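# Gather floor yellow foam blocks into the tote by the door

## Task

Every yellow foam block lying on this room's floor must end up completely inside the tote near the door. Blocks on the desks must stay exactly where they were, with the same face up. The tote must be standing on the floor at the end. The robot must not fall over or finish leaning. Anything that stays in place only because the robot holds it at the end does not count.

## Robot and tools

ROBOT. TidyBot++ has one arm. Its mobile base is 0.54 m long, 0.50 m wide and 0.38 m tall, and it rolls on four powered casters. On top sits a seven-joint arm ending in a two-finger gripper. The shoulder is 0.12 m ahead of the base centre and 0.68 m above the floor. There are two cameras. base_camera is fixed on the base, faces forward and tilts down, and gives 644x364 images. wrist_camera is a fisheye (644x476) that looks along the hand. The arm begins folded with the hand pointing down. In that pose the hand reaches up to 0.08 m past the front of the base and the elbow can be as high as 1.15 m.

FRAMES. All poses use the base frame: origin on the floor under the base centre, x forward, y left, z up. hand_pose is the point midway between the finger pads. Its z axis runs out along the fingers, and the fingers close along its y axis. base_odometry is measured from where the base started the scene and comes only from wheel turns, so any slip is counted as motion. Heading is in radians, positive to the left, from -3.142 to 3.142. base_tilt is in degrees, positive when the robot leans forward or to the right. Expect odometry to drift by a few cm and a few degrees over many moves.

execute_actions. Arguments: "actions", a list holding one action or none, and "cameras", a list drawn from base_camera, wrist_camera and all. If cameras is omitted, null or ["all"], every camera is returned; [] returns no images. An empty actions list only reports state and images. An action may contain:
- "base": exactly one relative move from the base's current spot. translate_m is metres, forward positive, -2 to 2. strafe_m is metres sideways, left positive, -2 to 2. rotate_rad is radians, counter-clockwise from above positive, -6.3 to 6.3. These are offsets, counted from the position in the most recent state report.
- "joints": absolute targets by name, in radians. joint_1_rad: any angle; it swings the whole arm about the vertical, and positive is clockwise from above, the reverse of rotate_rad. joint_2_rad (shoulder): -2.249 to 2.249. joint_3_rad: any angle. joint_4_rad (elbow): -2.579 to 2.579. joint_5_rad: any angle. joint_6_rad (wrist): -2.099 to 2.099. joint_7_rad: any angle; it spins the hand, and with the hand down, 1.57 makes the fingers open toward the robot's left and right. gripper_pos: 0 (open) to 1 (closed). Joints that accept any angle take the short way round, so turn them in steps smaller than half a turn.
- "speeds": optional lower caps for this action only. translate_m and strafe_m take 0.05 to 0.5 m/s; rotate_rad takes 0.1 to 1.57 rad/s. The defaults are the maxima.
A base move needing more than 8.667 s is refused, and no action runs past 15 s. An unknown key or an out-of-range number rejects the whole call, and nothing moves. Base and joint motions begin together.

ARM GEOMETRY. The upper arm is 0.42 m, the forearm 0.31 m, and the hand 0.31 m from the wrist to the hand point. With joint_1_rad = 0, joint_3_rad = 3.14 and joint_5_rad = 0, the arm moves in the vertical plane along x. Each segment's tilt from vertical (forward positive) is: upper = j2, forearm = j2 - j4, hand = j2 - j4 - j6. Forward reach from the shoulder is the sum of length x sin(tilt), and height above the shoulder is the sum of length x cos(tilt). A downward-pointing hand can rise to roughly 0.94 m, and only close to the base. Arm joints move at up to 1.39 rad/s (1.22 for joints 5 to 7).

GRIPPER. The pad gap is about 85 x (1 - gripper_pos) mm. Closed fingertips reach about 20 mm beyond the hand point. A target of 1 squeezes at roughly 100 N per finger and keeps squeezing. If it reads done at 1, the hand is empty. If it reads off_target, the fingers stopped on something.

OTHER TOOLS. wait(seconds 0 to 10) returns state and images without issuing a new command. zoom_image(camera, region [x0, y0, x1, y1] in pixels, at most 504x504) enlarges part of that camera's latest full image. read_manual returns only licence texts. finished_scene(scene) ends the given scene for good and reports success; the robot must already hold a stable final state.

RESULTS. base_status and joint_status report how each motion ended. done means it arrived; for the base it only means the wheels turned the full amount. off_target means it stopped away from the target and may still be pushing. contact_stop and time_out mean the motion stopped and now holds where it is. "joint command not followed" with a "cause:" line means the arm targets were held back, usually because of a self-collision. Joints then show not_followed and may be retried with later actions. on_its_own lists motion you did not command. motor_effort gives percent of maximum, with the peak of the last action in brackets. Also reported: joint_positions, hand_pose, base_odometry, base_tilt, Motor temperatures (one per arm joint), and a pictures line naming the images in order. ARM HIT means a hard hit against the base or the arm itself. MOTOR HOT appears at 60 °C. OVER-TEMPERATURE FAULT at 75 °C lets the arm sag, and joints then show limit_stop_at_motor_heat, so resend the target. A torque fault (limits 104.5 N m for joints 1 to 4 and 51.3 N m for joints 5 to 7) freezes the arm and gripper for 10 s, but the base keeps moving.

CAUTIONS. A joint or base left out of an action may keep pushing toward its previous target. Friction can leave joints slightly short even when the status says done. To fix this, send last command + (wanted - read) for each joint. hand_pose can be 1 to 2 cm off, so check the images, especially near the floor. Held objects make the arm sag, and you should not command a loaded arm to its current reading. A blocked base keeps shoving and may still say done. If the arm snags above about 0.8 m while the base drives, the robot can tip over. Sideways force on a raised hand can lift wheels; retract the arm or back away to level it. The robot keeps holding its last command while you think. Avoid drops, slams, hard hits and strong pushes, and never knock desk blocks or the tote over. Camera calibration (K, distortion, T_world_to_cam) is given in OpenCV form in the base frame. It is slightly inexact, and the wrist camera's pose depends on the joint readings.

Each tool is called after "Emit:" in YAML: its name, and indented under it one key for each argument.

## Session

Emit:
execute_actions:
  actions: []

Scene clock: 0.00 s.
Motor temperatures (°C, as the motors report them): [35 36 32 38 36 44 44]
base_odometry: x=+0.000 y=+0.000 heading=+0.000 (m, m, rad; odometry frame)
base_tilt: forward=+0.4 right=-0.1 (deg)
base_status: not commanded
joint_positions: joint_1_rad=-0.030 joint_2_rad=-0.353 joint_3_rad=+3.104 joint_4_rad=-2.547 joint_5_rad=+0.049 joint_6_rad=-0.855 joint_7_rad=+1.599 gripper_pos=+0.000
joint_status: not commanded
motor_effort: joint_1_rad=+0 joint_2_rad=-2 joint_3_rad=+1 joint_4_rad=+15 joint_5_rad=+1 joint_6_rad=+1 joint_7_rad=-1 (%)
hand_pose: x=+0.2579 y=-0.0023 z=+0.5834 quat_wxyz=(+0.025, +0.997, +0.062, +0.047) (m; base frame)
pictures: base_camera, wrist_camera
Images, in order (width x height): base_camera 644x364, wrist_camera 644x476.

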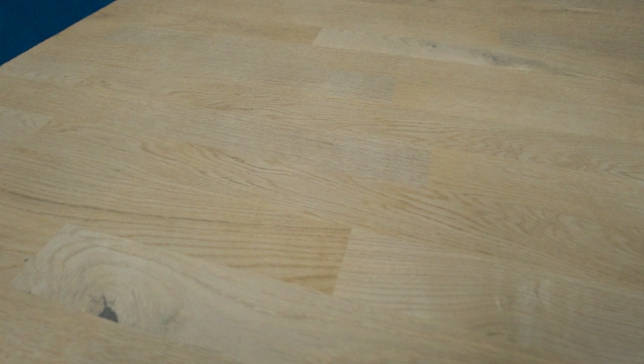

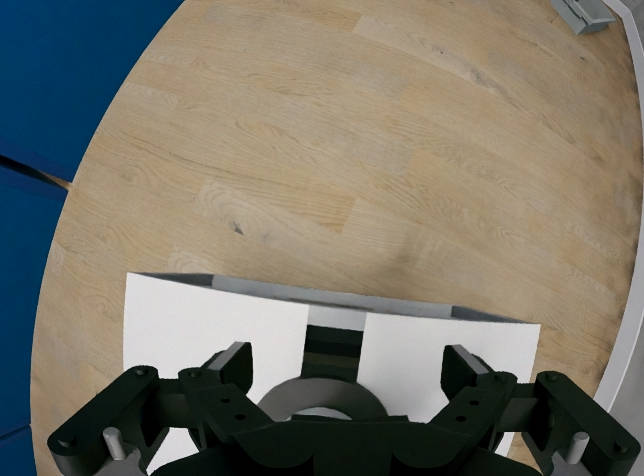

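Emit:
execute_actions:
  actions:
    - {"joints":{"joint_2_rad":-0.3,"joint_4_rad":-1.3,"joint_6_rad":-0.9}}
  cameras: ["wrist_camera"]

Scene clock: 11.47 s.
Motor temperatures (°C, as the motors report them): [35 36 32 38 36 44 44]
base_odometry: x=+0.000 y=+0.000 heading=+0.000 (m, m, rad; odometry frame)
base_tilt: forward=+0.4 right=-0.1 (deg)
base_status: not commanded
joint_positions: joint_1_rad=-0.030 joint_2_rad=-0.313 joint_3_rad=+3.104 joint_4_rad=-1.311 joint_5_rad=+0.049 joint_6_rad=-0.878 joint_7_rad=+1.599 gripper_pos=+0.000
joint_status: all done
motor_effort: joint_1_rad=-1(1) joint_2_rad=-9(11) joint_3_rad=+1(1) joint_4_rad=+20(21) joint_5_rad=+0(0) joint_6_rad=+8(7) joint_7_rad=+0(1) (%)
hand_pose: x=+0.5494 y=+0.0236 z=+1.1591 quat_wxyz=(+0.018, +0.805, +0.043, +0.592) (m; base frame)
pictures: wrist_camera
camera_calibration (this result's frames):
wrist_camera: T_world_to_cam=[[0.0699142, -0.993888, 0.0854306, -0.108488], [-0.321705, -0.103529, -0.941163, 1.32682], [0.944255, 0.0383172, -0.326977, -0.00409028], [0, 0, 0, 1]] pos_world=[0.438291, 0.0296955, 1.25668]
Images, in order (width x height): wrist_camera 644x476.

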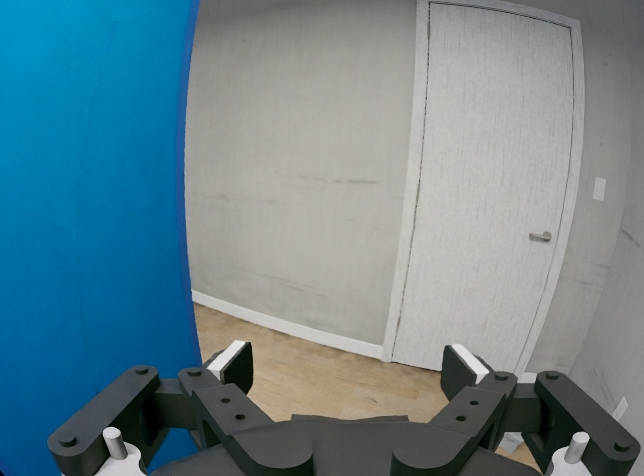

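Door ahead, tote at right corner. Look behind by turning the arm.

Emit:
execute_actions:
  actions:
    - {"joints":{"joint_1_rad":3.0,"joint_6_rad":-1.2}}
  cameras: ["wrist_camera"]

Scene clock: 20.30 s.
Motor temperatures (°C, as the motors report them): [35 36 32 38 36 44 44]
base_odometry: x=+0.000 y=+0.000 heading=+0.000 (m, m, rad; odometry frame)
base_tilt: forward=+0.4 right=-0.1 (deg)
base_status: not commanded
joint_positions: joint_1_rad=+2.985 joint_2_rad=-0.309 joint_3_rad=+3.104 joint_4_rad=-1.311 joint_5_rad=+0.049 joint_6_rad=-1.179 joint_7_rad=+1.599 gripper_pos=+0.000
joint_status: all done
motor_effort: joint_1_rad=-1(0) joint_2_rad=-8(10) joint_3_rad=+1(2) joint_4_rad=+19(20) joint_5_rad=+0(1) joint_6_rad=+7(8) joint_7_rad=-1(0) (%)
hand_pose: x=-0.2670 y=-0.0672 z=+1.0739 quat_wxyz=(+0.463, +0.099, -0.881, +0.009) (m; base frame)
pictures: wrist_camera
camera_calibration (this result's frames):
wrist_camera: T_world_to_cam=[[-0.204145, 0.976091, 0.0746449, -0.0636133], [0.571822, 0.180789, -0.800209, 1.08086], [-0.794572, -0.120675, -0.595057, 0.555266], [0, 0, 0, 1]] pos_world=[-0.189849, -0.0663087, 1.20008]
Images, in order (width x height): wrist_camera 644x476.

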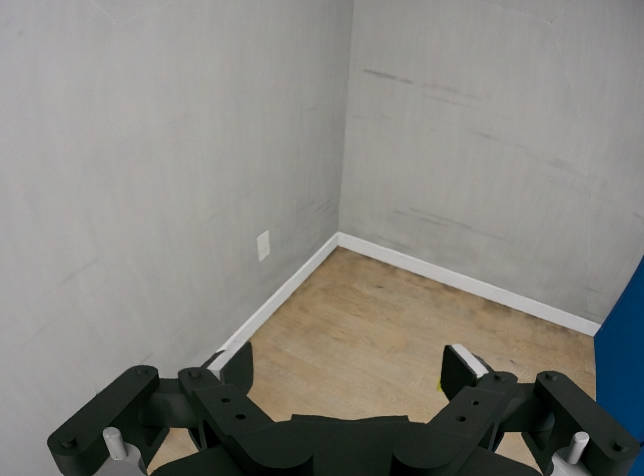

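Emit:
execute_actions:
  actions:
    - {"joints":{"joint_1_rad":-2.9,"joint_6_rad":-1.9}}
  cameras: ["wrist_camera"]

Scene clock: 27.60 s.
Motor temperatures (°C, as the motors report them): [35 36 32 38 36 44 44]
base_odometry: x=+0.000 y=+0.000 heading=+0.000 (m, m, rad; odometry frame)
base_tilt: forward=+0.4 right=-0.1 (deg)
base_status: not commanded
joint_positions: joint_1_rad=+3.367 joint_2_rad=-0.309 joint_3_rad=+3.104 joint_4_rad=-1.311 joint_5_rad=+0.049 joint_6_rad=-1.884 joint_7_rad=+1.599 gripper_pos=+0.000
joint_status: all done
motor_effort: joint_1_rad=-1(1) joint_2_rad=-5(8) joint_3_rad=+1(2) joint_4_rad=+16(19) joint_5_rad=+0(1) joint_6_rad=+3(7) joint_7_rad=-1(0) (%)
hand_pose: x=-0.0905 y=+0.0503 z=+0.9510 quat_wxyz=(+0.124, -0.089, -0.987, -0.041) (m; base frame)
pictures: wrist_camera
camera_calibration (this result's frames):
wrist_camera: T_world_to_cam=[[0.170303, 0.984414, 0.0438852, -0.0703485], [0.961891, -0.156408, -0.224282, 0.364948], [-0.213922, 0.0804087, -0.973536, 1.039], [0, 0, 0, 1]] pos_world=[-0.116794, 0.0427881, 1.09644]
Images, in order (width x height): wrist_camera 644x476.

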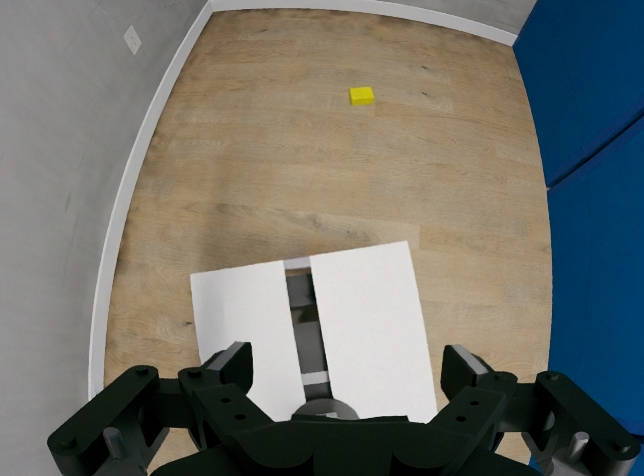

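Emit:
execute_actions:
  actions:
    - {"base":{"rotate_rad":2.79},"joints":{"joint_1_rad":0.0,"joint_2_rad":1.3,"joint_4_rad":-1.5,"joint_5_rad":0,"joint_6_rad":-0.34}}
  cameras: []

Emit:
execute_actions:
  actions:
    - {"base":{"translate_m":0.4}}

Scene clock: 49.00 s.
Motor temperatures (°C, as the motors report them): [35 36 32 38 36 44 44]
base_odometry: x=+0.000 y=+0.000 heading=+2.789 (m, m, rad; odometry frame)
base_tilt: forward=+0.4 right=-0.1 (deg)
base_status: done
joint_positions: joint_1_rad=+6.279 joint_2_rad=+1.294 joint_3_rad=+3.103 joint_4_rad=-1.485 joint_5_rad=+0.033 joint_6_rad=-0.361 joint_7_rad=+1.599 gripper_pos=+0.000
joint_status: all done
motor_effort: joint_1_rad=+0(2) joint_2_rad=-49(51) joint_3_rad=-1(3) joint_4_rad=+6(17) joint_5_rad=+0(1) joint_6_rad=+1(3) joint_7_rad=-1(0) (%)
hand_pose: x=+0.6351 y=+0.0230 z=+0.1922 quat_wxyz=(+0.012, -0.999, -0.037, -0.001) (m; base frame)
pictures: none
No camera images: the call's "cameras" was empty. Leave "cameras" out to get every camera's image.

Scene clock: 51.13 s.
Motor temperatures (°C, as the motors report them): [35 36 32 38 36 44 44]
base_odometry: x=-0.376 y=+0.138 heading=+2.790 (m, m, rad; odometry frame)
base_tilt: forward=+0.5 right=-0.1 (deg)
base_status: done
joint_positions: joint_1_rad=+6.279 joint_2_rad=+1.295 joint_3_rad=+3.103 joint_4_rad=-1.491 joint_5_rad=+0.033 joint_6_rad=-0.357 joint_7_rad=+1.599 gripper_pos=+0.000
joint_status: not commanded
motor_effort: joint_1_rad=-1(3) joint_2_rad=-49(51) joint_3_rad=-1(3) joint_4_rad=+6(7) joint_5_rad=+0(0) joint_6_rad=+0(1) joint_7_rad=-1(1) (%)
hand_pose: x=+0.6324 y=+0.0231 z=+0.1911 quat_wxyz=(+0.013, -0.999, -0.037, +0.000) (m; base frame)
pictures: base_camera, wrist_camera
camera_calibration (this result's frames):
wrist_camera: T_world_to_cam=[[0.0854171, -0.99534, -0.0447426, -0.0169592], [-0.995878, -0.0866661, 0.0267594, 0.683361], [-0.0305124, 0.0422724, -0.99864, 0.345691], [0, 0, 0, 1]] pos_world=[0.692541, 0.0277309, 0.326175]
Images, in order (width x height): base_camera 644x364, wrist_camera 644x476.

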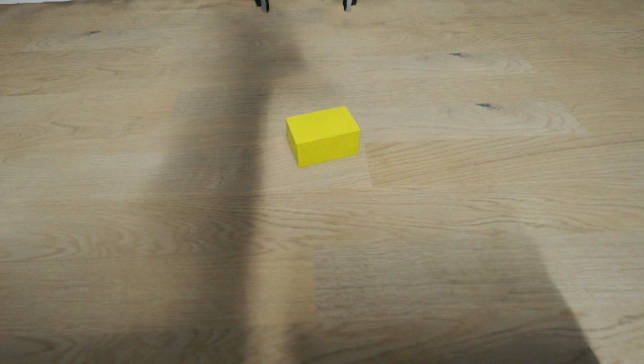

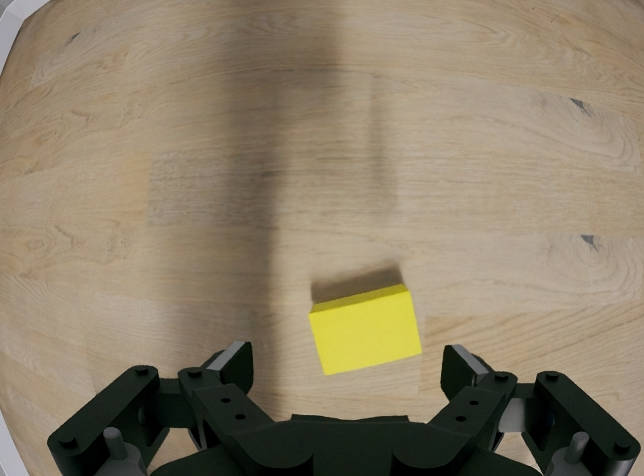

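Emit:
execute_actions:
  actions:
    - {"joints":{"joint_7_rad":0.2,"joint_1_rad":0.06}}
  cameras: []

Emit:
execute_actions:
  actions:
    - {"joints":{"joint_2_rad":1.68,"joint_4_rad":-1.2,"joint_6_rad":-0.24}}

Scene clock: 67.83 s.
Motor temperatures (°C, as the motors report them): [35 36 32 38 36 44 44]
base_odometry: x=-0.376 y=+0.138 heading=+2.790 (m, m, rad; odometry frame)
base_tilt: forward=+0.5 right=-0.1 (deg)
base_status: not commanded
joint_positions: joint_1_rad=+6.327 joint_2_rad=+1.295 joint_3_rad=+3.103 joint_4_rad=-1.491 joint_5_rad=+0.033 joint_6_rad=-0.357 joint_7_rad=+0.217 gripper_pos=+0.000
joint_status: all done
motor_effort: joint_1_rad=-1(1) joint_2_rad=-49(48) joint_3_rad=-1(1) joint_4_rad=+6(6) joint_5_rad=+0(0) joint_6_rad=+0(0) joint_7_rad=-1(1) (%)
hand_pose: x=+0.6329 y=-0.0016 z=+0.1911 quat_wxyz=(+0.010, -0.778, +0.628, +0.008) (m; base frame)
pictures: none
No camera images: the call's "cameras" was empty. Leave "cameras" out to get every camera's image.

Scene clock: 69.67 s.
Motor temperatures (°C, as the motors report them): [35 36 32 38 36 44 44]
base_odometry: x=-0.376 y=+0.138 heading=+2.790 (m, m, rad; odometry frame)
base_tilt: forward=+0.5 right=-0.1 (deg)
base_status: not commanded
joint_positions: joint_1_rad=+6.327 joint_2_rad=+1.683 joint_3_rad=+3.103 joint_4_rad=-1.214 joint_5_rad=+0.033 joint_6_rad=-0.261 joint_7_rad=+0.217 gripper_pos=+0.000
joint_status: all done
motor_effort: joint_1_rad=+0(1) joint_2_rad=-48(52) joint_3_rad=-1(1) joint_4_rad=+4(7) joint_5_rad=+0(0) joint_6_rad=+0(0) joint_7_rad=-1(1) (%)
hand_pose: x=+0.6087 y=+0.0001 z=+0.0193 quat_wxyz=(+0.007, -0.774, +0.633, +0.015) (m; base frame)
pictures: base_camera, wrist_camera
camera_calibration (this result's frames):
wrist_camera: T_world_to_cam=[[-0.97756, -0.210351, -0.0113429, 0.6008], [-0.210651, 0.975726, 0.0598673, 0.183703], [-0.00152562, 0.0609133, -0.998142, 0.156686], [0, 0, 0, 1]] pos_world=[0.626255, -0.062409, 0.152211]
Images, in order (width x height): base_camera 644x364, wrist_camera 644x476.

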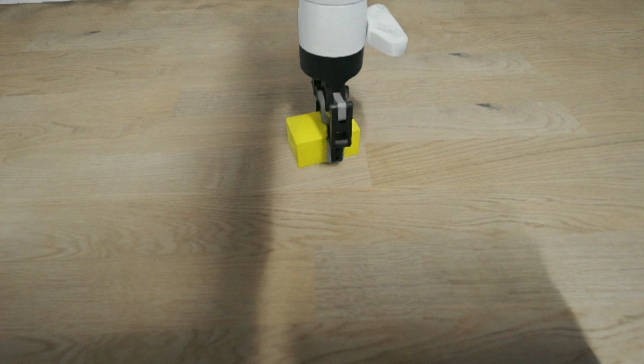

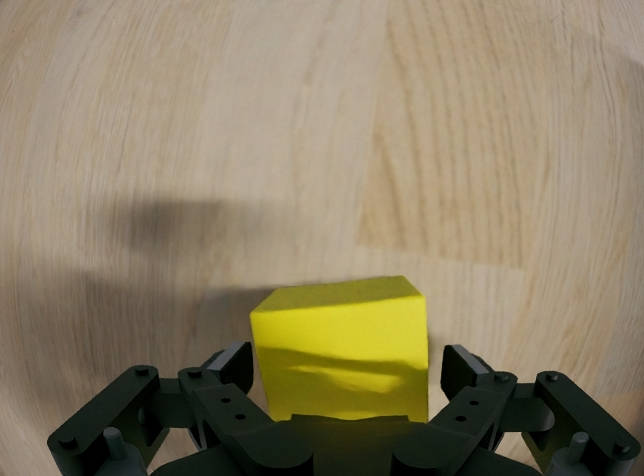

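Good enough.

Emit:
execute_actions:
  actions:
    - {"joints":{"gripper_pos":1}}
  cameras: []

Emit:
execute_actions:
  actions:
    - {"base":{"rotate_rad":3.1},"joints":{"joint_2_rad":0.6,"joint_4_rad":-1.9,"joint_6_rad":-0.64,"joint_7_rad":1.57}}

Scene clock: 77.50 s.
Motor temperatures (°C, as the motors report them): [35 37 32 38 36 44 44]
base_odometry: x=-0.376 y=+0.138 heading=+2.790 (m, m, rad; odometry frame)
base_tilt: forward=+0.5 right=-0.1 (deg)
base_status: not commanded
joint_positions: joint_1_rad=+6.327 joint_2_rad=+1.678 joint_3_rad=+3.103 joint_4_rad=-1.209 joint_5_rad=+0.033 joint_6_rad=-0.260 joint_7_rad=+0.217 gripper_pos=+0.355
joint_status: gripper_pos off_target (ended at +0.355, target +1.000)
motor_effort: joint_1_rad=+0(1) joint_2_rad=-49(50) joint_3_rad=-1(1) joint_4_rad=+5(12) joint_5_rad=+0(0) joint_6_rad=+0(7) joint_7_rad=-1(1) (%)
hand_pose: x=+0.6150 y=-0.0002 z=+0.0221 quat_wxyz=(+0.010, -0.774, +0.633, +0.011) (m; base frame)
pictures: none
No camera images: the call's "cameras" was empty. Leave "cameras" out to get every camera's image.

Scene clock: 80.83 s.
Motor temperatures (°C, as the motors report them): [35 37 32 38 36 44 44]
base_odometry: x=-0.376 y=+0.138 heading=-0.394 (m, m, rad; odometry frame)
base_tilt: forward=+0.4 right=-0.1 (deg)
base_status: done
joint_positions: joint_1_rad=+6.337 joint_2_rad=+0.612 joint_3_rad=+3.103 joint_4_rad=-1.884 joint_5_rad=+0.029 joint_6_rad=-0.618 joint_7_rad=+1.533 gripper_pos=+0.356
joint_status: all done
motor_effort: joint_1_rad=+0(6) joint_2_rad=-38(52) joint_3_rad=+0(4) joint_4_rad=+11(11) joint_5_rad=+0(0) joint_6_rad=+1(1) joint_7_rad=-1(0) (%)
hand_pose: x=+0.5579 y=-0.0088 z=+0.4643 quat_wxyz=(+0.003, -1.000, +0.018, -0.014) (m; base frame)
pictures: base_camera, wrist_camera
camera_calibration (this result's frames):
wrist_camera: T_world_to_cam=[[-0.0239331, -0.999407, -0.0247518, 0.0215371], [-0.999713, 0.0239491, -0.0003466, 0.61483], [0.000939176, 0.0247364, -0.999694, 0.600396], [0, 0, 0, 1]] pos_world=[0.614605, -0.00805187, 0.600958]
Images, in order (width x height): base_camera 644x364, wrist_camera 644x476.

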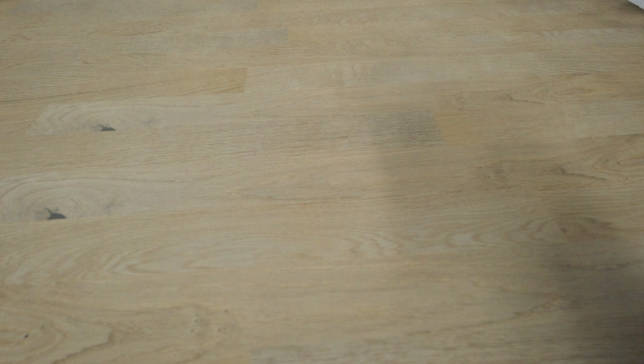

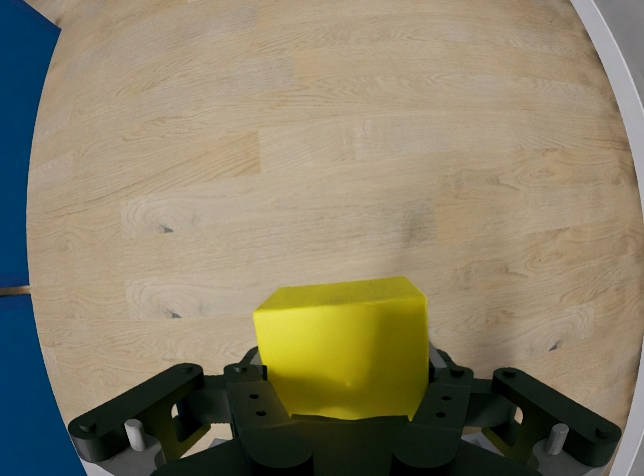

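Emit:
execute_actions:
  actions:
    - {"base":{"rotate_rad":-0.1}}
  cameras: []

Emit:
execute_actions:
  actions:
    - {"base":{"translate_m":0.9}}

Scene clock: 90.77 s.
Motor temperatures (°C, as the motors report them): [35 37 32 38 36 44 44]
base_odometry: x=-0.376 y=+0.138 heading=-0.494 (m, m, rad; odometry frame)
base_tilt: forward=+0.5 right=-0.1 (deg)
base_status: done
joint_positions: joint_1_rad=+6.349 joint_2_rad=+0.612 joint_3_rad=+3.108 joint_4_rad=-1.884 joint_5_rad=+0.029 joint_6_rad=-0.619 joint_7_rad=+1.533 gripper_pos=+0.356
joint_status: not commanded
motor_effort: joint_1_rad=+0(5) joint_2_rad=-37(39) joint_3_rad=+0(3) joint_4_rad=+11(11) joint_5_rad=+0(1) joint_6_rad=+1(1) joint_7_rad=-1(1) (%)
hand_pose: x=+0.5576 y=-0.0165 z=+0.4642 quat_wxyz=(+0.001, -1.000, +0.026, -0.014) (m; base frame)
pictures: none
No camera images: the call's "cameras" was empty. Leave "cameras" out to get every camera's image.

Scene clock: 93.93 s.
Motor temperatures (°C, as the motors report them): [35 37 32 38 36 44 44]
base_odometry: x=+0.418 y=-0.287 heading=-0.493 (m, m, rad; odometry frame)
base_tilt: forward=+0.5 right=-0.1 (deg)
base_status: done
joint_positions: joint_1_rad=+6.349 joint_2_rad=+0.609 joint_3_rad=+3.108 joint_4_rad=-1.891 joint_5_rad=+0.029 joint_6_rad=-0.623 joint_7_rad=+1.533 gripper_pos=+0.356
joint_status: not commanded
motor_effort: joint_1_rad=-1(1) joint_2_rad=-37(39) joint_3_rad=+0(1) joint_4_rad=+11(13) joint_5_rad=+0(0) joint_6_rad=+0(1) joint_7_rad=-1(1) (%)
hand_pose: x=+0.5527 y=-0.0163 z=+0.4640 quat_wxyz=(+0.001, -1.000, +0.026, -0.009) (m; base frame)
pictures: base_camera, wrist_camera
camera_calibration (this result's frames):
wrist_camera: T_world_to_cam=[[-0.040325, -0.998949, -0.02179, 0.0215676], [-0.999152, 0.0401313, 0.00925285, 0.605278], [-0.00836866, 0.0221446, -0.99972, 0.605364], [0, 0, 0, 1]] pos_world=[0.6107, -0.0161513, 0.600064]
Images, in order (width x height): base_camera 644x364, wrist_camera 644x476.

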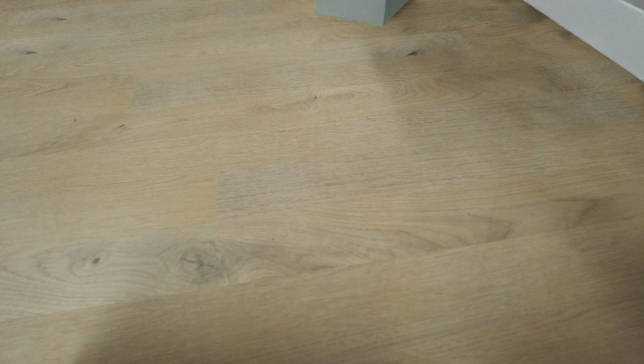

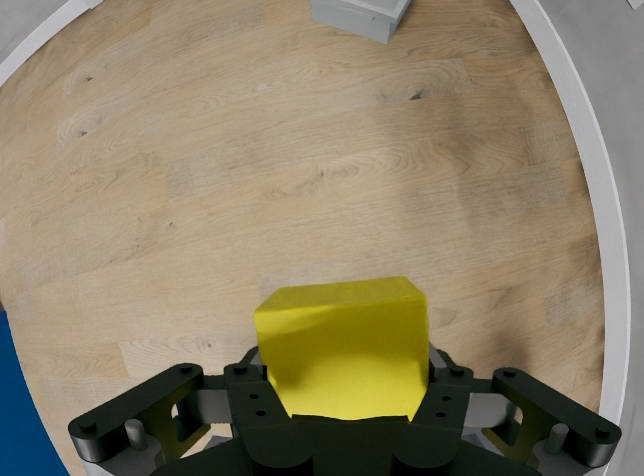

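Emit:
execute_actions:
  actions:
    - {"base":{"translate_m":0.5}}

Scene clock: 103.13 s.
Motor temperatures (°C, as the motors report them): [35 37 32 38 36 44 44]
base_odometry: x=+0.859 y=-0.523 heading=-0.491 (m, m, rad; odometry frame)
base_tilt: forward=+0.4 right=-0.1 (deg)
base_status: done
joint_positions: joint_1_rad=+6.349 joint_2_rad=+0.608 joint_3_rad=+3.108 joint_4_rad=-1.894 joint_5_rad=+0.029 joint_6_rad=-0.624 joint_7_rad=+1.533 gripper_pos=+0.356
joint_status: not commanded
motor_effort: joint_1_rad=+0(3) joint_2_rad=-37(41) joint_3_rad=+0(1) joint_4_rad=+11(13) joint_5_rad=+0(1) joint_6_rad=+1(1) joint_7_rad=-1(1) (%)
hand_pose: x=+0.5513 y=-0.0163 z=+0.4640 quat_wxyz=(+0.001, -1.000, +0.026, -0.008) (m; base frame)
pictures: base_camera, wrist_camera
camera_calibration (this result's frames):
wrist_camera: T_world_to_cam=[[-0.0403256, -0.99895, -0.0217288, 0.021532], [-0.999131, 0.0400851, 0.011393, 0.602919], [-0.01051, 0.0221694, -0.999699, 0.606589], [0, 0, 0, 1]] pos_world=[0.609639, -0.0161064, 0.600005]
Images, in order (width x height): base_camera 644x364, wrist_camera 644x476.

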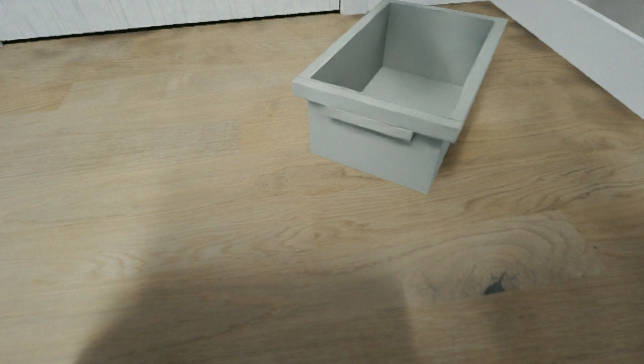

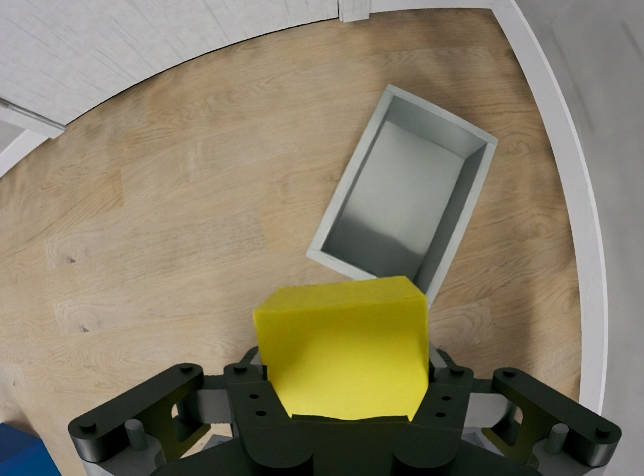

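Emit:
execute_actions:
  actions:
    - {"joints":{"joint_1_rad":0.22,"joint_2_rad":1.3,"joint_4_rad":-1.3,"joint_6_rad":-0.54,"joint_7_rad":1.3}}

Scene clock: 118.60 s.
Motor temperatures (°C, as the motors report them): [35 37 32 38 36 44 44]
base_odometry: x=+0.859 y=-0.523 heading=-0.491 (m, m, rad; odometry frame)
base_tilt: forward=+0.5 right=-0.1 (deg)
base_status: not commanded
joint_positions: joint_1_rad=+6.487 joint_2_rad=+1.303 joint_3_rad=+3.108 joint_4_rad=-1.317 joint_5_rad=+0.029 joint_6_rad=-0.561 joint_7_rad=+1.340 gripper_pos=+0.356
joint_status: all done
motor_effort: joint_1_rad=+0(0) joint_2_rad=-51(55) joint_3_rad=-1(1) joint_4_rad=+9(12) joint_5_rad=+0(0) joint_6_rad=+0(1) joint_7_rad=-1(1) (%)
hand_pose: x=+0.6614 y=-0.0952 z=+0.2104 quat_wxyz=(+0.008, -0.980, +0.199, +0.019) (m; base frame)
pictures: base_camera, wrist_camera
camera_calibration (this result's frames):
wrist_camera: T_world_to_cam=[[-0.379899, -0.924582, -0.0286999, 0.174776], [-0.923564, 0.37737, 0.0679834, 0.689119], [-0.0520257, 0.052333, -0.997274, 0.385777], [0, 0, 0, 1]] pos_world=[0.722912, -0.118647, 0.342893]
Images, in order (width x height): base_camera 644x364, wrist_camera 644x476.

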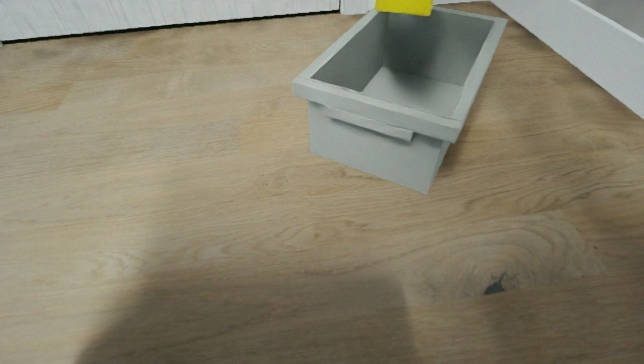

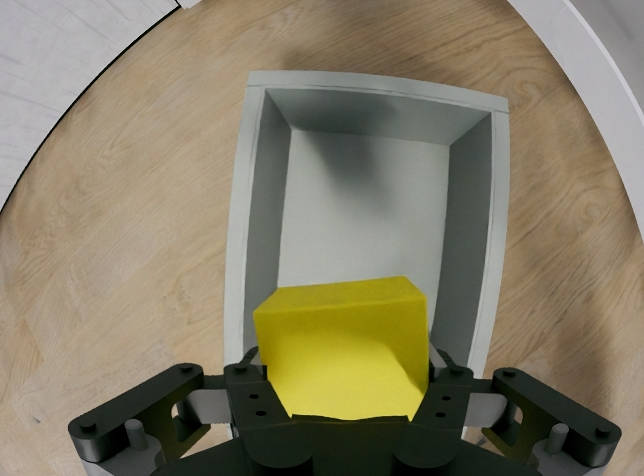

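Slightly left; adjust and lower.

Emit:
execute_actions:
  actions:
    - {"joints":{"joint_1_rad":0.28,"joint_2_rad":1.54,"joint_4_rad":-1.08,"joint_6_rad":-0.5,"joint_7_rad":1.3}}

Emit:
execute_actions:
  actions:
    - {"joints":{"gripper_pos":0.1}}
  cameras: []

Emit:
execute_actions:
  actions:
    - {"joints":{"joint_1_rad":-1.3,"joint_2_rad":-0.3,"joint_4_rad":-1.3,"joint_6_rad":-1.3,"joint_7_rad":1.57,"gripper_pos":0}}

Scene clock: 128.33 s.
Motor temperatures (°C, as the motors report them): [35 38 32 38 36 44 44]
base_odometry: x=+0.859 y=-0.523 heading=-0.491 (m, m, rad; odometry frame)
base_tilt: forward=+0.4 right=-0.1 (deg)
base_status: not commanded
joint_positions: joint_1_rad=+6.552 joint_2_rad=+1.547 joint_3_rad=+3.108 joint_4_rad=-1.094 joint_5_rad=+0.029 joint_6_rad=-0.521 joint_7_rad=+1.340 gripper_pos=+0.356
joint_status: all done
motor_effort: joint_1_rad=-1(2) joint_2_rad=-53(58) joint_3_rad=-1(2) joint_4_rad=+9(9) joint_5_rad=+0(0) joint_6_rad=+0(1) joint_7_rad=-1(1) (%)
hand_pose: x=+0.6686 y=-0.1340 z=+0.1055 quat_wxyz=(+0.010, -0.972, +0.234, +0.010) (m; base frame)
pictures: base_camera, wrist_camera
camera_calibration (this result's frames):
wrist_camera: T_world_to_cam=[[-0.445425, -0.894656, -0.0344391, 0.187052], [-0.894827, 0.443576, 0.0502437, 0.709072], [-0.0296744, 0.0531969, -0.998143, 0.268831], [0, 0, 0, 1]] pos_world=[0.725792, -0.161481, 0.239147]
Images, in order (width x height): base_camera 644x364, wrist_camera 644x476.

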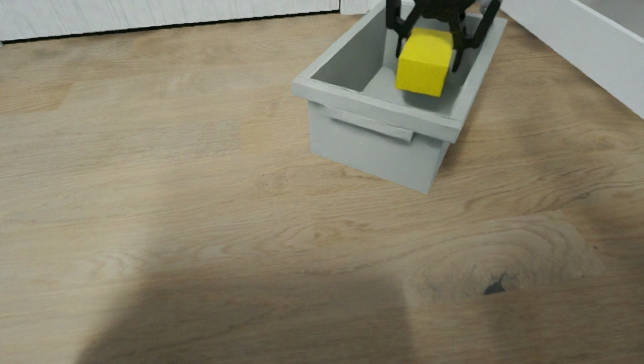

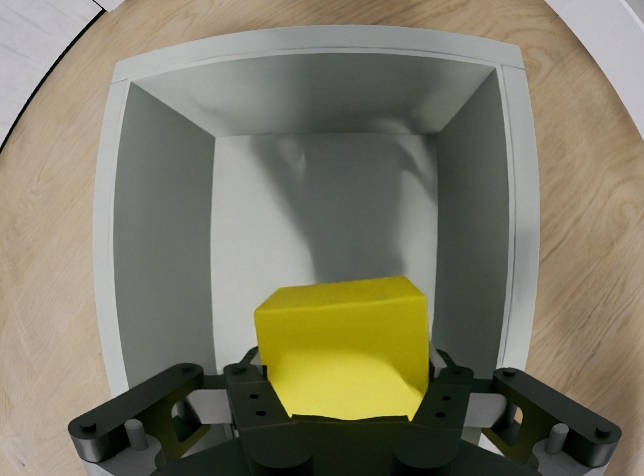

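Scene clock: 129.37 s.
Motor temperatures (°C, as the motors report them): [35 38 32 38 36 44 44]
base_odometry: x=+0.859 y=-0.523 heading=-0.491 (m, m, rad; odometry frame)
base_tilt: forward=+0.4 right=-0.1 (deg)
base_status: not commanded
joint_positions: joint_1_rad=+6.552 joint_2_rad=+1.547 joint_3_rad=+3.108 joint_4_rad=-1.094 joint_5_rad=+0.029 joint_6_rad=-0.521 joint_7_rad=+1.340 gripper_pos=+0.100
joint_status: all done
motor_effort: joint_1_rad=-1(1) joint_2_rad=-53(53) joint_3_rad=-1(1) joint_4_rad=+8(9) joint_5_rad=+0(0) joint_6_rad=+0(0) joint_7_rad=-1(0) (%)
hand_pose: x=+0.6686 y=-0.1340 z=+0.1055 quat_wxyz=(+0.010, -0.972, +0.234, +0.010) (m; base frame)
pictures: none
No camera images: the call's "cameras" was empty. Leave "cameras" out to get every camera's image.

Scene clock: 132.37 s.
Motor temperatures (°C, as the motors report them): [35 38 32 38 36 44 44]
base_odometry: x=+0.859 y=-0.523 heading=-0.491 (m, m, rad; odometry frame)
base_tilt: forward=+0.4 right=-0.1 (deg)
base_status: not commanded
joint_positions: joint_1_rad=+4.999 joint_2_rad=-0.303 joint_3_rad=+3.094 joint_4_rad=-1.283 joint_5_rad=+0.022 joint_6_rad=-1.280 joint_7_rad=+1.530 gripper_pos=+0.000
joint_status: all done
motor_effort: joint_1_rad=-1(5) joint_2_rad=-8(60) joint_3_rad=+1(4) joint_4_rad=+19(18) joint_5_rad=+0(1) joint_6_rad=+7(7) joint_7_rad=-1(0) (%)
hand_pose: x=+0.2086 y=+0.3645 z=+1.0601 quat_wxyz=(+0.256, -0.722, -0.544, -0.341) (m; base frame)
pictures: base_camera, wrist_camera
camera_calibration (this result's frames):
wrist_camera: T_world_to_cam=[[0.967106, -0.254363, -0.00230939, -0.101128], [-0.168786, -0.634892, -0.753939, 1.1226], [0.190308, 0.729528, -0.656941, 0.52731], [0, 0, 0, 1]] pos_world=[0.186931, 0.302322, 1.19255]
Images, in order (width x height): base_camera 644x364, wrist_camera 644x476.

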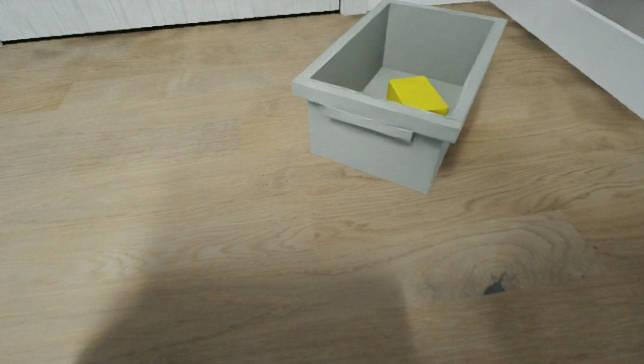

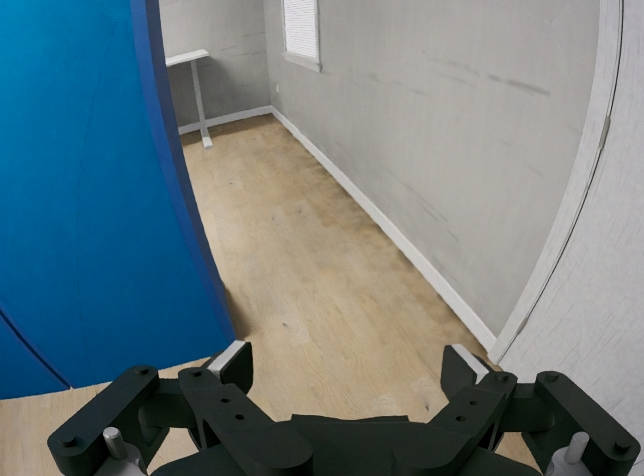

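Emit:
execute_actions:
  actions:
    - {"base":{"rotate_rad":1.71},"joints":{"joint_1_rad":-0.6}}
  cameras: []

Emit:
execute_actions:
  actions:
    - {"base":{"strafe_m":-0.3}}
  cameras: []

Emit:
execute_actions:
  actions:
    - {"base":{"translate_m":1.7}}

Scene clock: 145.87 s.
Motor temperatures (°C, as the motors report them): [35 37 32 38 36 44 44]
base_odometry: x=+0.859 y=-0.523 heading=+1.218 (m, m, rad; odometry frame)
base_tilt: forward=+0.4 right=-0.1 (deg)
base_status: done
joint_positions: joint_1_rad=+5.666 joint_2_rad=-0.301 joint_3_rad=+3.097 joint_4_rad=-1.285 joint_5_rad=+0.022 joint_6_rad=-1.280 joint_7_rad=+1.530 gripper_pos=+0.000
joint_status: all done
motor_effort: joint_1_rad=+0(2) joint_2_rad=-8(10) joint_3_rad=+1(2) joint_4_rad=+19(19) joint_5_rad=+0(1) joint_6_rad=+7(7) joint_7_rad=+0(0) (%)
hand_pose: x=+0.4164 y=+0.2303 z=+1.0585 quat_wxyz=(+0.130, -0.862, -0.277, -0.405) (m; base frame)
pictures: none
No camera images: the call's "cameras" was empty. Leave "cameras" out to get every camera's image.

Scene clock: 147.77 s.
Motor temperatures (°C, as the motors report them): [35 37 32 38 36 44 44]
base_odometry: x=+1.141 y=-0.626 heading=+1.219 (m, m, rad; odometry frame)
base_tilt: forward=+0.4 right=-0.1 (deg)
base_status: done
joint_positions: joint_1_rad=+5.669 joint_2_rad=-0.304 joint_3_rad=+3.099 joint_4_rad=-1.286 joint_5_rad=+0.022 joint_6_rad=-1.281 joint_7_rad=+1.530 gripper_pos=+0.000
joint_status: not commanded
motor_effort: joint_1_rad=-1(0) joint_2_rad=-7(11) joint_3_rad=+1(3) joint_4_rad=+19(20) joint_5_rad=+0(1) joint_6_rad=+7(7) joint_7_rad=+0(1) (%)
hand_pose: x=+0.4164 y=+0.2280 z=+1.0588 quat_wxyz=(+0.129, -0.862, -0.275, -0.405) (m; base frame)
pictures: none
No camera images: the call's "cameras" was empty. Leave "cameras" out to get every camera's image.

Scene clock: 156.07 s.
Motor temperatures (°C, as the motors report them): [35 38 32 38 36 44 44]
TORQUE WARNING: joint_6_rad reached its warning level (29.4 N m).
base_odometry: x=+1.613 y=+0.605 heading=+1.114 (m, m, rad; odometry frame)
base_tilt: forward=+0.4 right=+0.0 (deg)
base_status: translate_m time_out (by the wheels' count: +1.319 of +1.700)
joint_positions: joint_1_rad=+5.658 joint_2_rad=-0.595 joint_3_rad=+3.058 joint_4_rad=-1.293 joint_5_rad=-0.065 joint_6_rad=-1.548 joint_7_rad=+1.529 gripper_pos=+0.000
joint_status: not commanded
motor_effort: joint_1_rad=+3(23) joint_2_rad=+64(73) joint_3_rad=+12(30) joint_4_rad=+16(24) joint_5_rad=+12(30) joint_6_rad=+48(49) joint_7_rad=+9(9) (%)
hand_pose: x=+0.2538 y=+0.1643 z=+1.0746 quat_wxyz=(+0.163, -0.847, -0.311, -0.399) (m; base frame)
pictures: base_camera, wrist_camera
camera_calibration (this result's frames):
wrist_camera: T_world_to_cam=[[0.674709, -0.737451, -0.030557, -0.0117474], [-0.494007, -0.420443, -0.761042, 1.06892], [0.548383, 0.528577, -0.647983, 0.606853], [0, 0, 0, 1]] pos_world=[0.20319, 0.119987, 1.20636]
Images, in order (width x height): base_camera 644x364, wrist_camera 644x476.

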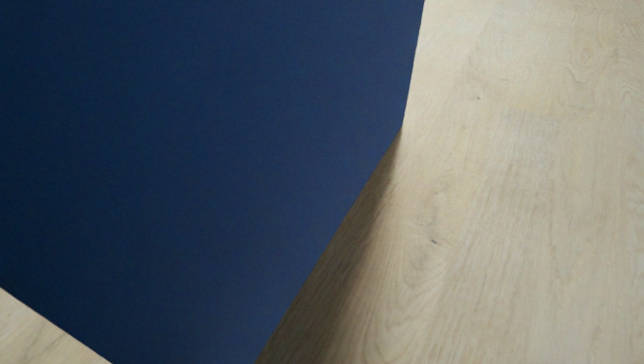

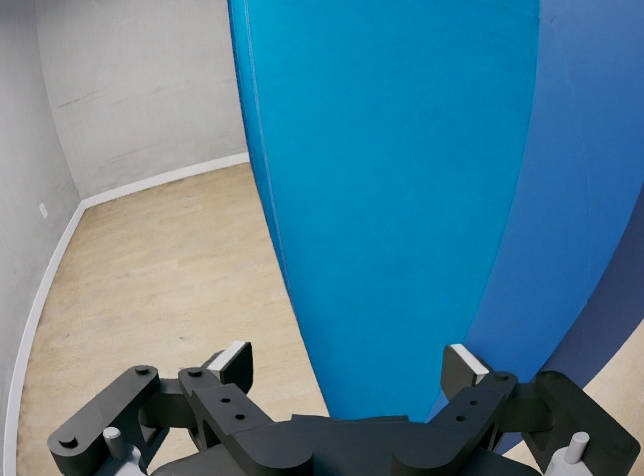

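Hit the cabinet. Back off, arm forward.

Emit:
execute_actions:
  actions:
    - {"base":{"translate_m":-0.35},"joints":{"joint_1_rad":0,"joint_2_rad":-0.3,"joint_3_rad":3.14,"joint_5_rad":0,"joint_6_rad":-1.3}}

Scene clock: 164.37 s.
Motor temperatures (°C, as the motors report them): [35 38 32 38 36 45 44]
base_odometry: x=+1.459 y=+0.291 heading=+1.115 (m, m, rad; odometry frame)
base_tilt: forward=+0.4 right=-0.1 (deg)
base_status: done
joint_positions: joint_1_rad=+6.269 joint_2_rad=-0.303 joint_3_rad=+3.146 joint_4_rad=-1.302 joint_5_rad=-0.019 joint_6_rad=-1.315 joint_7_rad=+1.530 gripper_pos=+0.000
joint_status: all done
motor_effort: joint_1_rad=-1(9) joint_2_rad=-8(67) joint_3_rad=+1(16) joint_4_rad=+19(21) joint_5_rad=+0(15) joint_6_rad=+7(46) joint_7_rad=-1(8) (%)
hand_pose: x=+0.4868 y=+0.0104 z=+1.0428 quat_wxyz=(+0.020, -0.916, +0.013, -0.401) (m; base frame)
pictures: base_camera, wrist_camera
camera_calibration (this result's frames):
wrist_camera: T_world_to_cam=[[0.0155074, -0.998535, -0.0518421, 0.0624105], [-0.697167, 0.0263684, -0.716424, 1.14291], [0.716741, 0.0472524, -0.695736, 0.512675], [0, 0, 0, 1]] pos_world=[0.428372, 0.00795741, 1.17873]
Images, in order (width x height): base_camera 644x364, wrist_camera 644x476.

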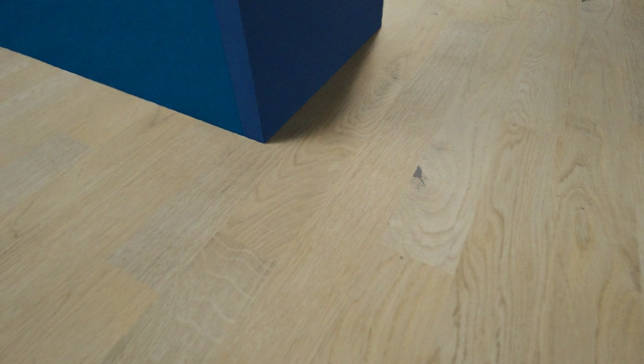

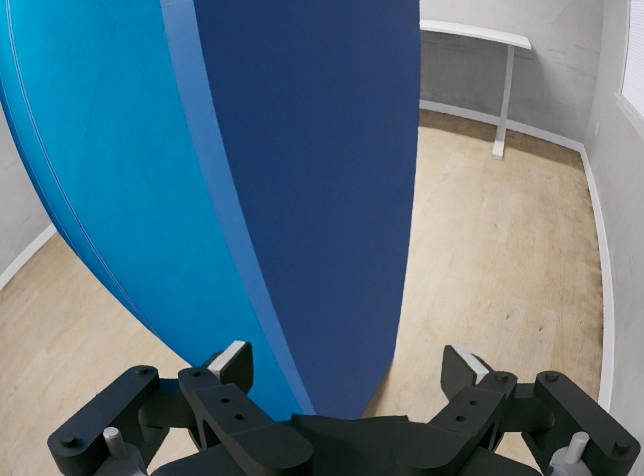

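Emit:
execute_actions:
  actions:
    - {"base":{"rotate_rad":-0.53}}
  cameras: []

Emit:
execute_actions:
  actions:
    - {"base":{"translate_m":1.5}}
  cameras: []

Emit:
execute_actions:
  actions:
    - {"joints":{"joint_1_rad":-1.3,"joint_6_rad":-1.1}}

Scene clock: 175.83 s.
Motor temperatures (°C, as the motors report them): [35 38 32 38 36 45 44]
base_odometry: x=+1.460 y=+0.291 heading=+0.586 (m, m, rad; odometry frame)
base_tilt: forward=+0.4 right=-0.1 (deg)
base_status: done
joint_positions: joint_1_rad=+6.272 joint_2_rad=-0.303 joint_3_rad=+3.145 joint_4_rad=-1.302 joint_5_rad=-0.019 joint_6_rad=-1.315 joint_7_rad=+1.530 gripper_pos=+0.000
joint_status: not commanded
motor_effort: joint_1_rad=-1(1) joint_2_rad=-8(9) joint_3_rad=+1(3) joint_4_rad=+19(19) joint_5_rad=+0(1) joint_6_rad=+7(7) joint_7_rad=-1(0) (%)
hand_pose: x=+0.4868 y=+0.0095 z=+1.0428 quat_wxyz=(+0.020, -0.916, +0.014, -0.401) (m; base frame)
pictures: none
No camera images: the call's "cameras" was empty. Leave "cameras" out to get every camera's image.

Scene clock: 180.20 s.
Motor temperatures (°C, as the motors report them): [35 38 32 39 36 45 44]
base_odometry: x=+2.711 y=+1.118 heading=+0.585 (m, m, rad; odometry frame)
base_tilt: forward=+0.5 right=-0.1 (deg)
base_status: done
joint_positions: joint_1_rad=+6.272 joint_2_rad=-0.297 joint_3_rad=+3.145 joint_4_rad=-1.302 joint_5_rad=-0.019 joint_6_rad=-1.315 joint_7_rad=+1.530 gripper_pos=+0.000
joint_status: not commanded
motor_effort: joint_1_rad=-1(1) joint_2_rad=-8(12) joint_3_rad=+1(2) joint_4_rad=+19(19) joint_5_rad=+0(1) joint_6_rad=+7(7) joint_7_rad=-1(1) (%)
hand_pose: x=+0.4892 y=+0.0096 z=+1.0406 quat_wxyz=(+0.020, -0.917, +0.014, -0.399) (m; base frame)
pictures: none
No camera images: the call's "cameras" was empty. Leave "cameras" out to get every camera's image.

Scene clock: 182.77 s.
Motor temperatures (°C, as the motors report them): [35 38 32 39 36 44 44]
base_odometry: x=+2.711 y=+1.118 heading=+0.585 (m, m, rad; odometry frame)
base_tilt: forward=+0.4 right=-0.1 (deg)
base_status: not commanded
joint_positions: joint_1_rad=+4.998 joint_2_rad=-0.297 joint_3_rad=+3.145 joint_4_rad=-1.302 joint_5_rad=-0.019 joint_6_rad=-1.121 joint_7_rad=+1.530 gripper_pos=+0.000
joint_status: all done
motor_effort: joint_1_rad=-1(1) joint_2_rad=-9(9) joint_3_rad=+1(2) joint_4_rad=+20(19) joint_5_rad=+0(0) joint_6_rad=+8(8) joint_7_rad=-1(0) (%)
hand_pose: x=+0.2290 y=+0.3917 z=+1.0884 quat_wxyz=(+0.306, -0.711, -0.508, -0.377) (m; base frame)
pictures: base_camera, wrist_camera
camera_calibration (this result's frames):
wrist_camera: T_world_to_cam=[[0.960436, -0.273603, -0.0520035, -0.0506664], [-0.192521, -0.51732, -0.833856, 1.21101], [0.201243, 0.810877, -0.549527, 0.370937], [0, 0, 0, 1]] pos_world=[0.207158, 0.311835, 1.21102]
Images, in order (width x height): base_camera 644x364, wrist_camera 644x476.

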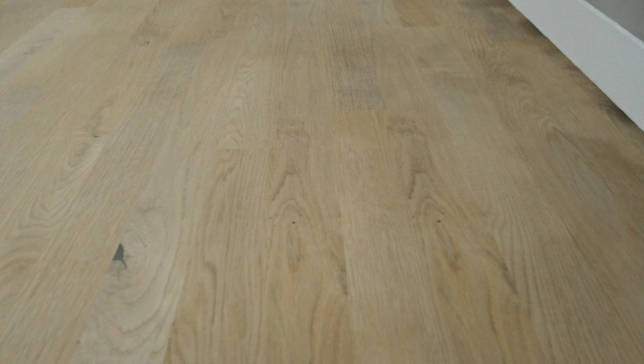

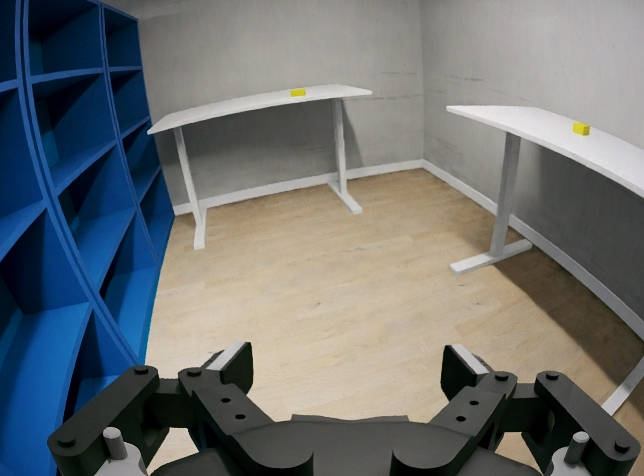

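No floor blocks visible; check the near floor and under the right desk.

Emit:
execute_actions:
  actions:
    - {"joints":{"joint_1_rad":-0.7,"joint_6_rad":-1.7}}
  cameras: ["wrist_camera"]

Scene clock: 191.23 s.
Motor temperatures (°C, as the motors report them): [35 38 32 39 36 44 44]
base_odometry: x=+2.711 y=+1.118 heading=+0.585 (m, m, rad; odometry frame)
base_tilt: forward=+0.4 right=-0.1 (deg)
base_status: not commanded
joint_positions: joint_1_rad=+5.567 joint_2_rad=-0.297 joint_3_rad=+3.145 joint_4_rad=-1.302 joint_5_rad=-0.019 joint_6_rad=-1.681 joint_7_rad=+1.530 gripper_pos=+0.000
joint_status: all done
motor_effort: joint_1_rad=+0(2) joint_2_rad=-6(9) joint_3_rad=+1(2) joint_4_rad=+17(20) joint_5_rad=+0(1) joint_6_rad=+4(7) joint_7_rad=-1(1) (%)
hand_pose: x=+0.3257 y=+0.1878 z=+0.9730 quat_wxyz=(+0.092, -0.919, -0.324, -0.206) (m; base frame)
pictures: wrist_camera
camera_calibration (this result's frames):
wrist_camera: T_world_to_cam=[[0.647706, -0.760408, -0.0474948, -0.0164571], [-0.705529, -0.575095, -0.41412, 0.797439], [0.287586, 0.301737, -0.908982, 0.870696], [0, 0, 0, 1]] pos_world=[0.322875, 0.183367, 1.1209]
Images, in order (width x height): wrist_camera 644x476.

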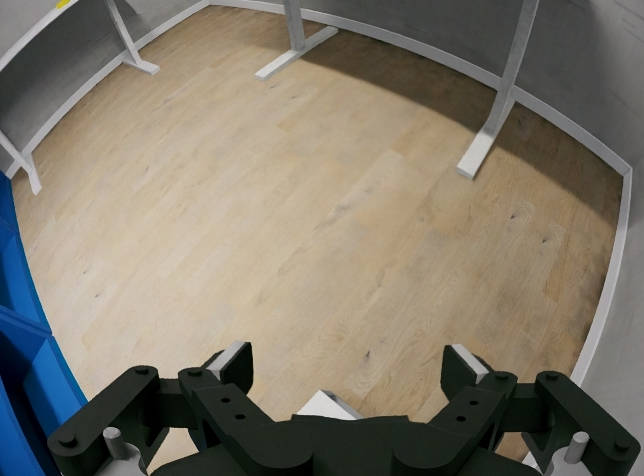

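Floor is clear.

Emit:
finished_scene:
  scene: 1

The scene is finished: the task was done.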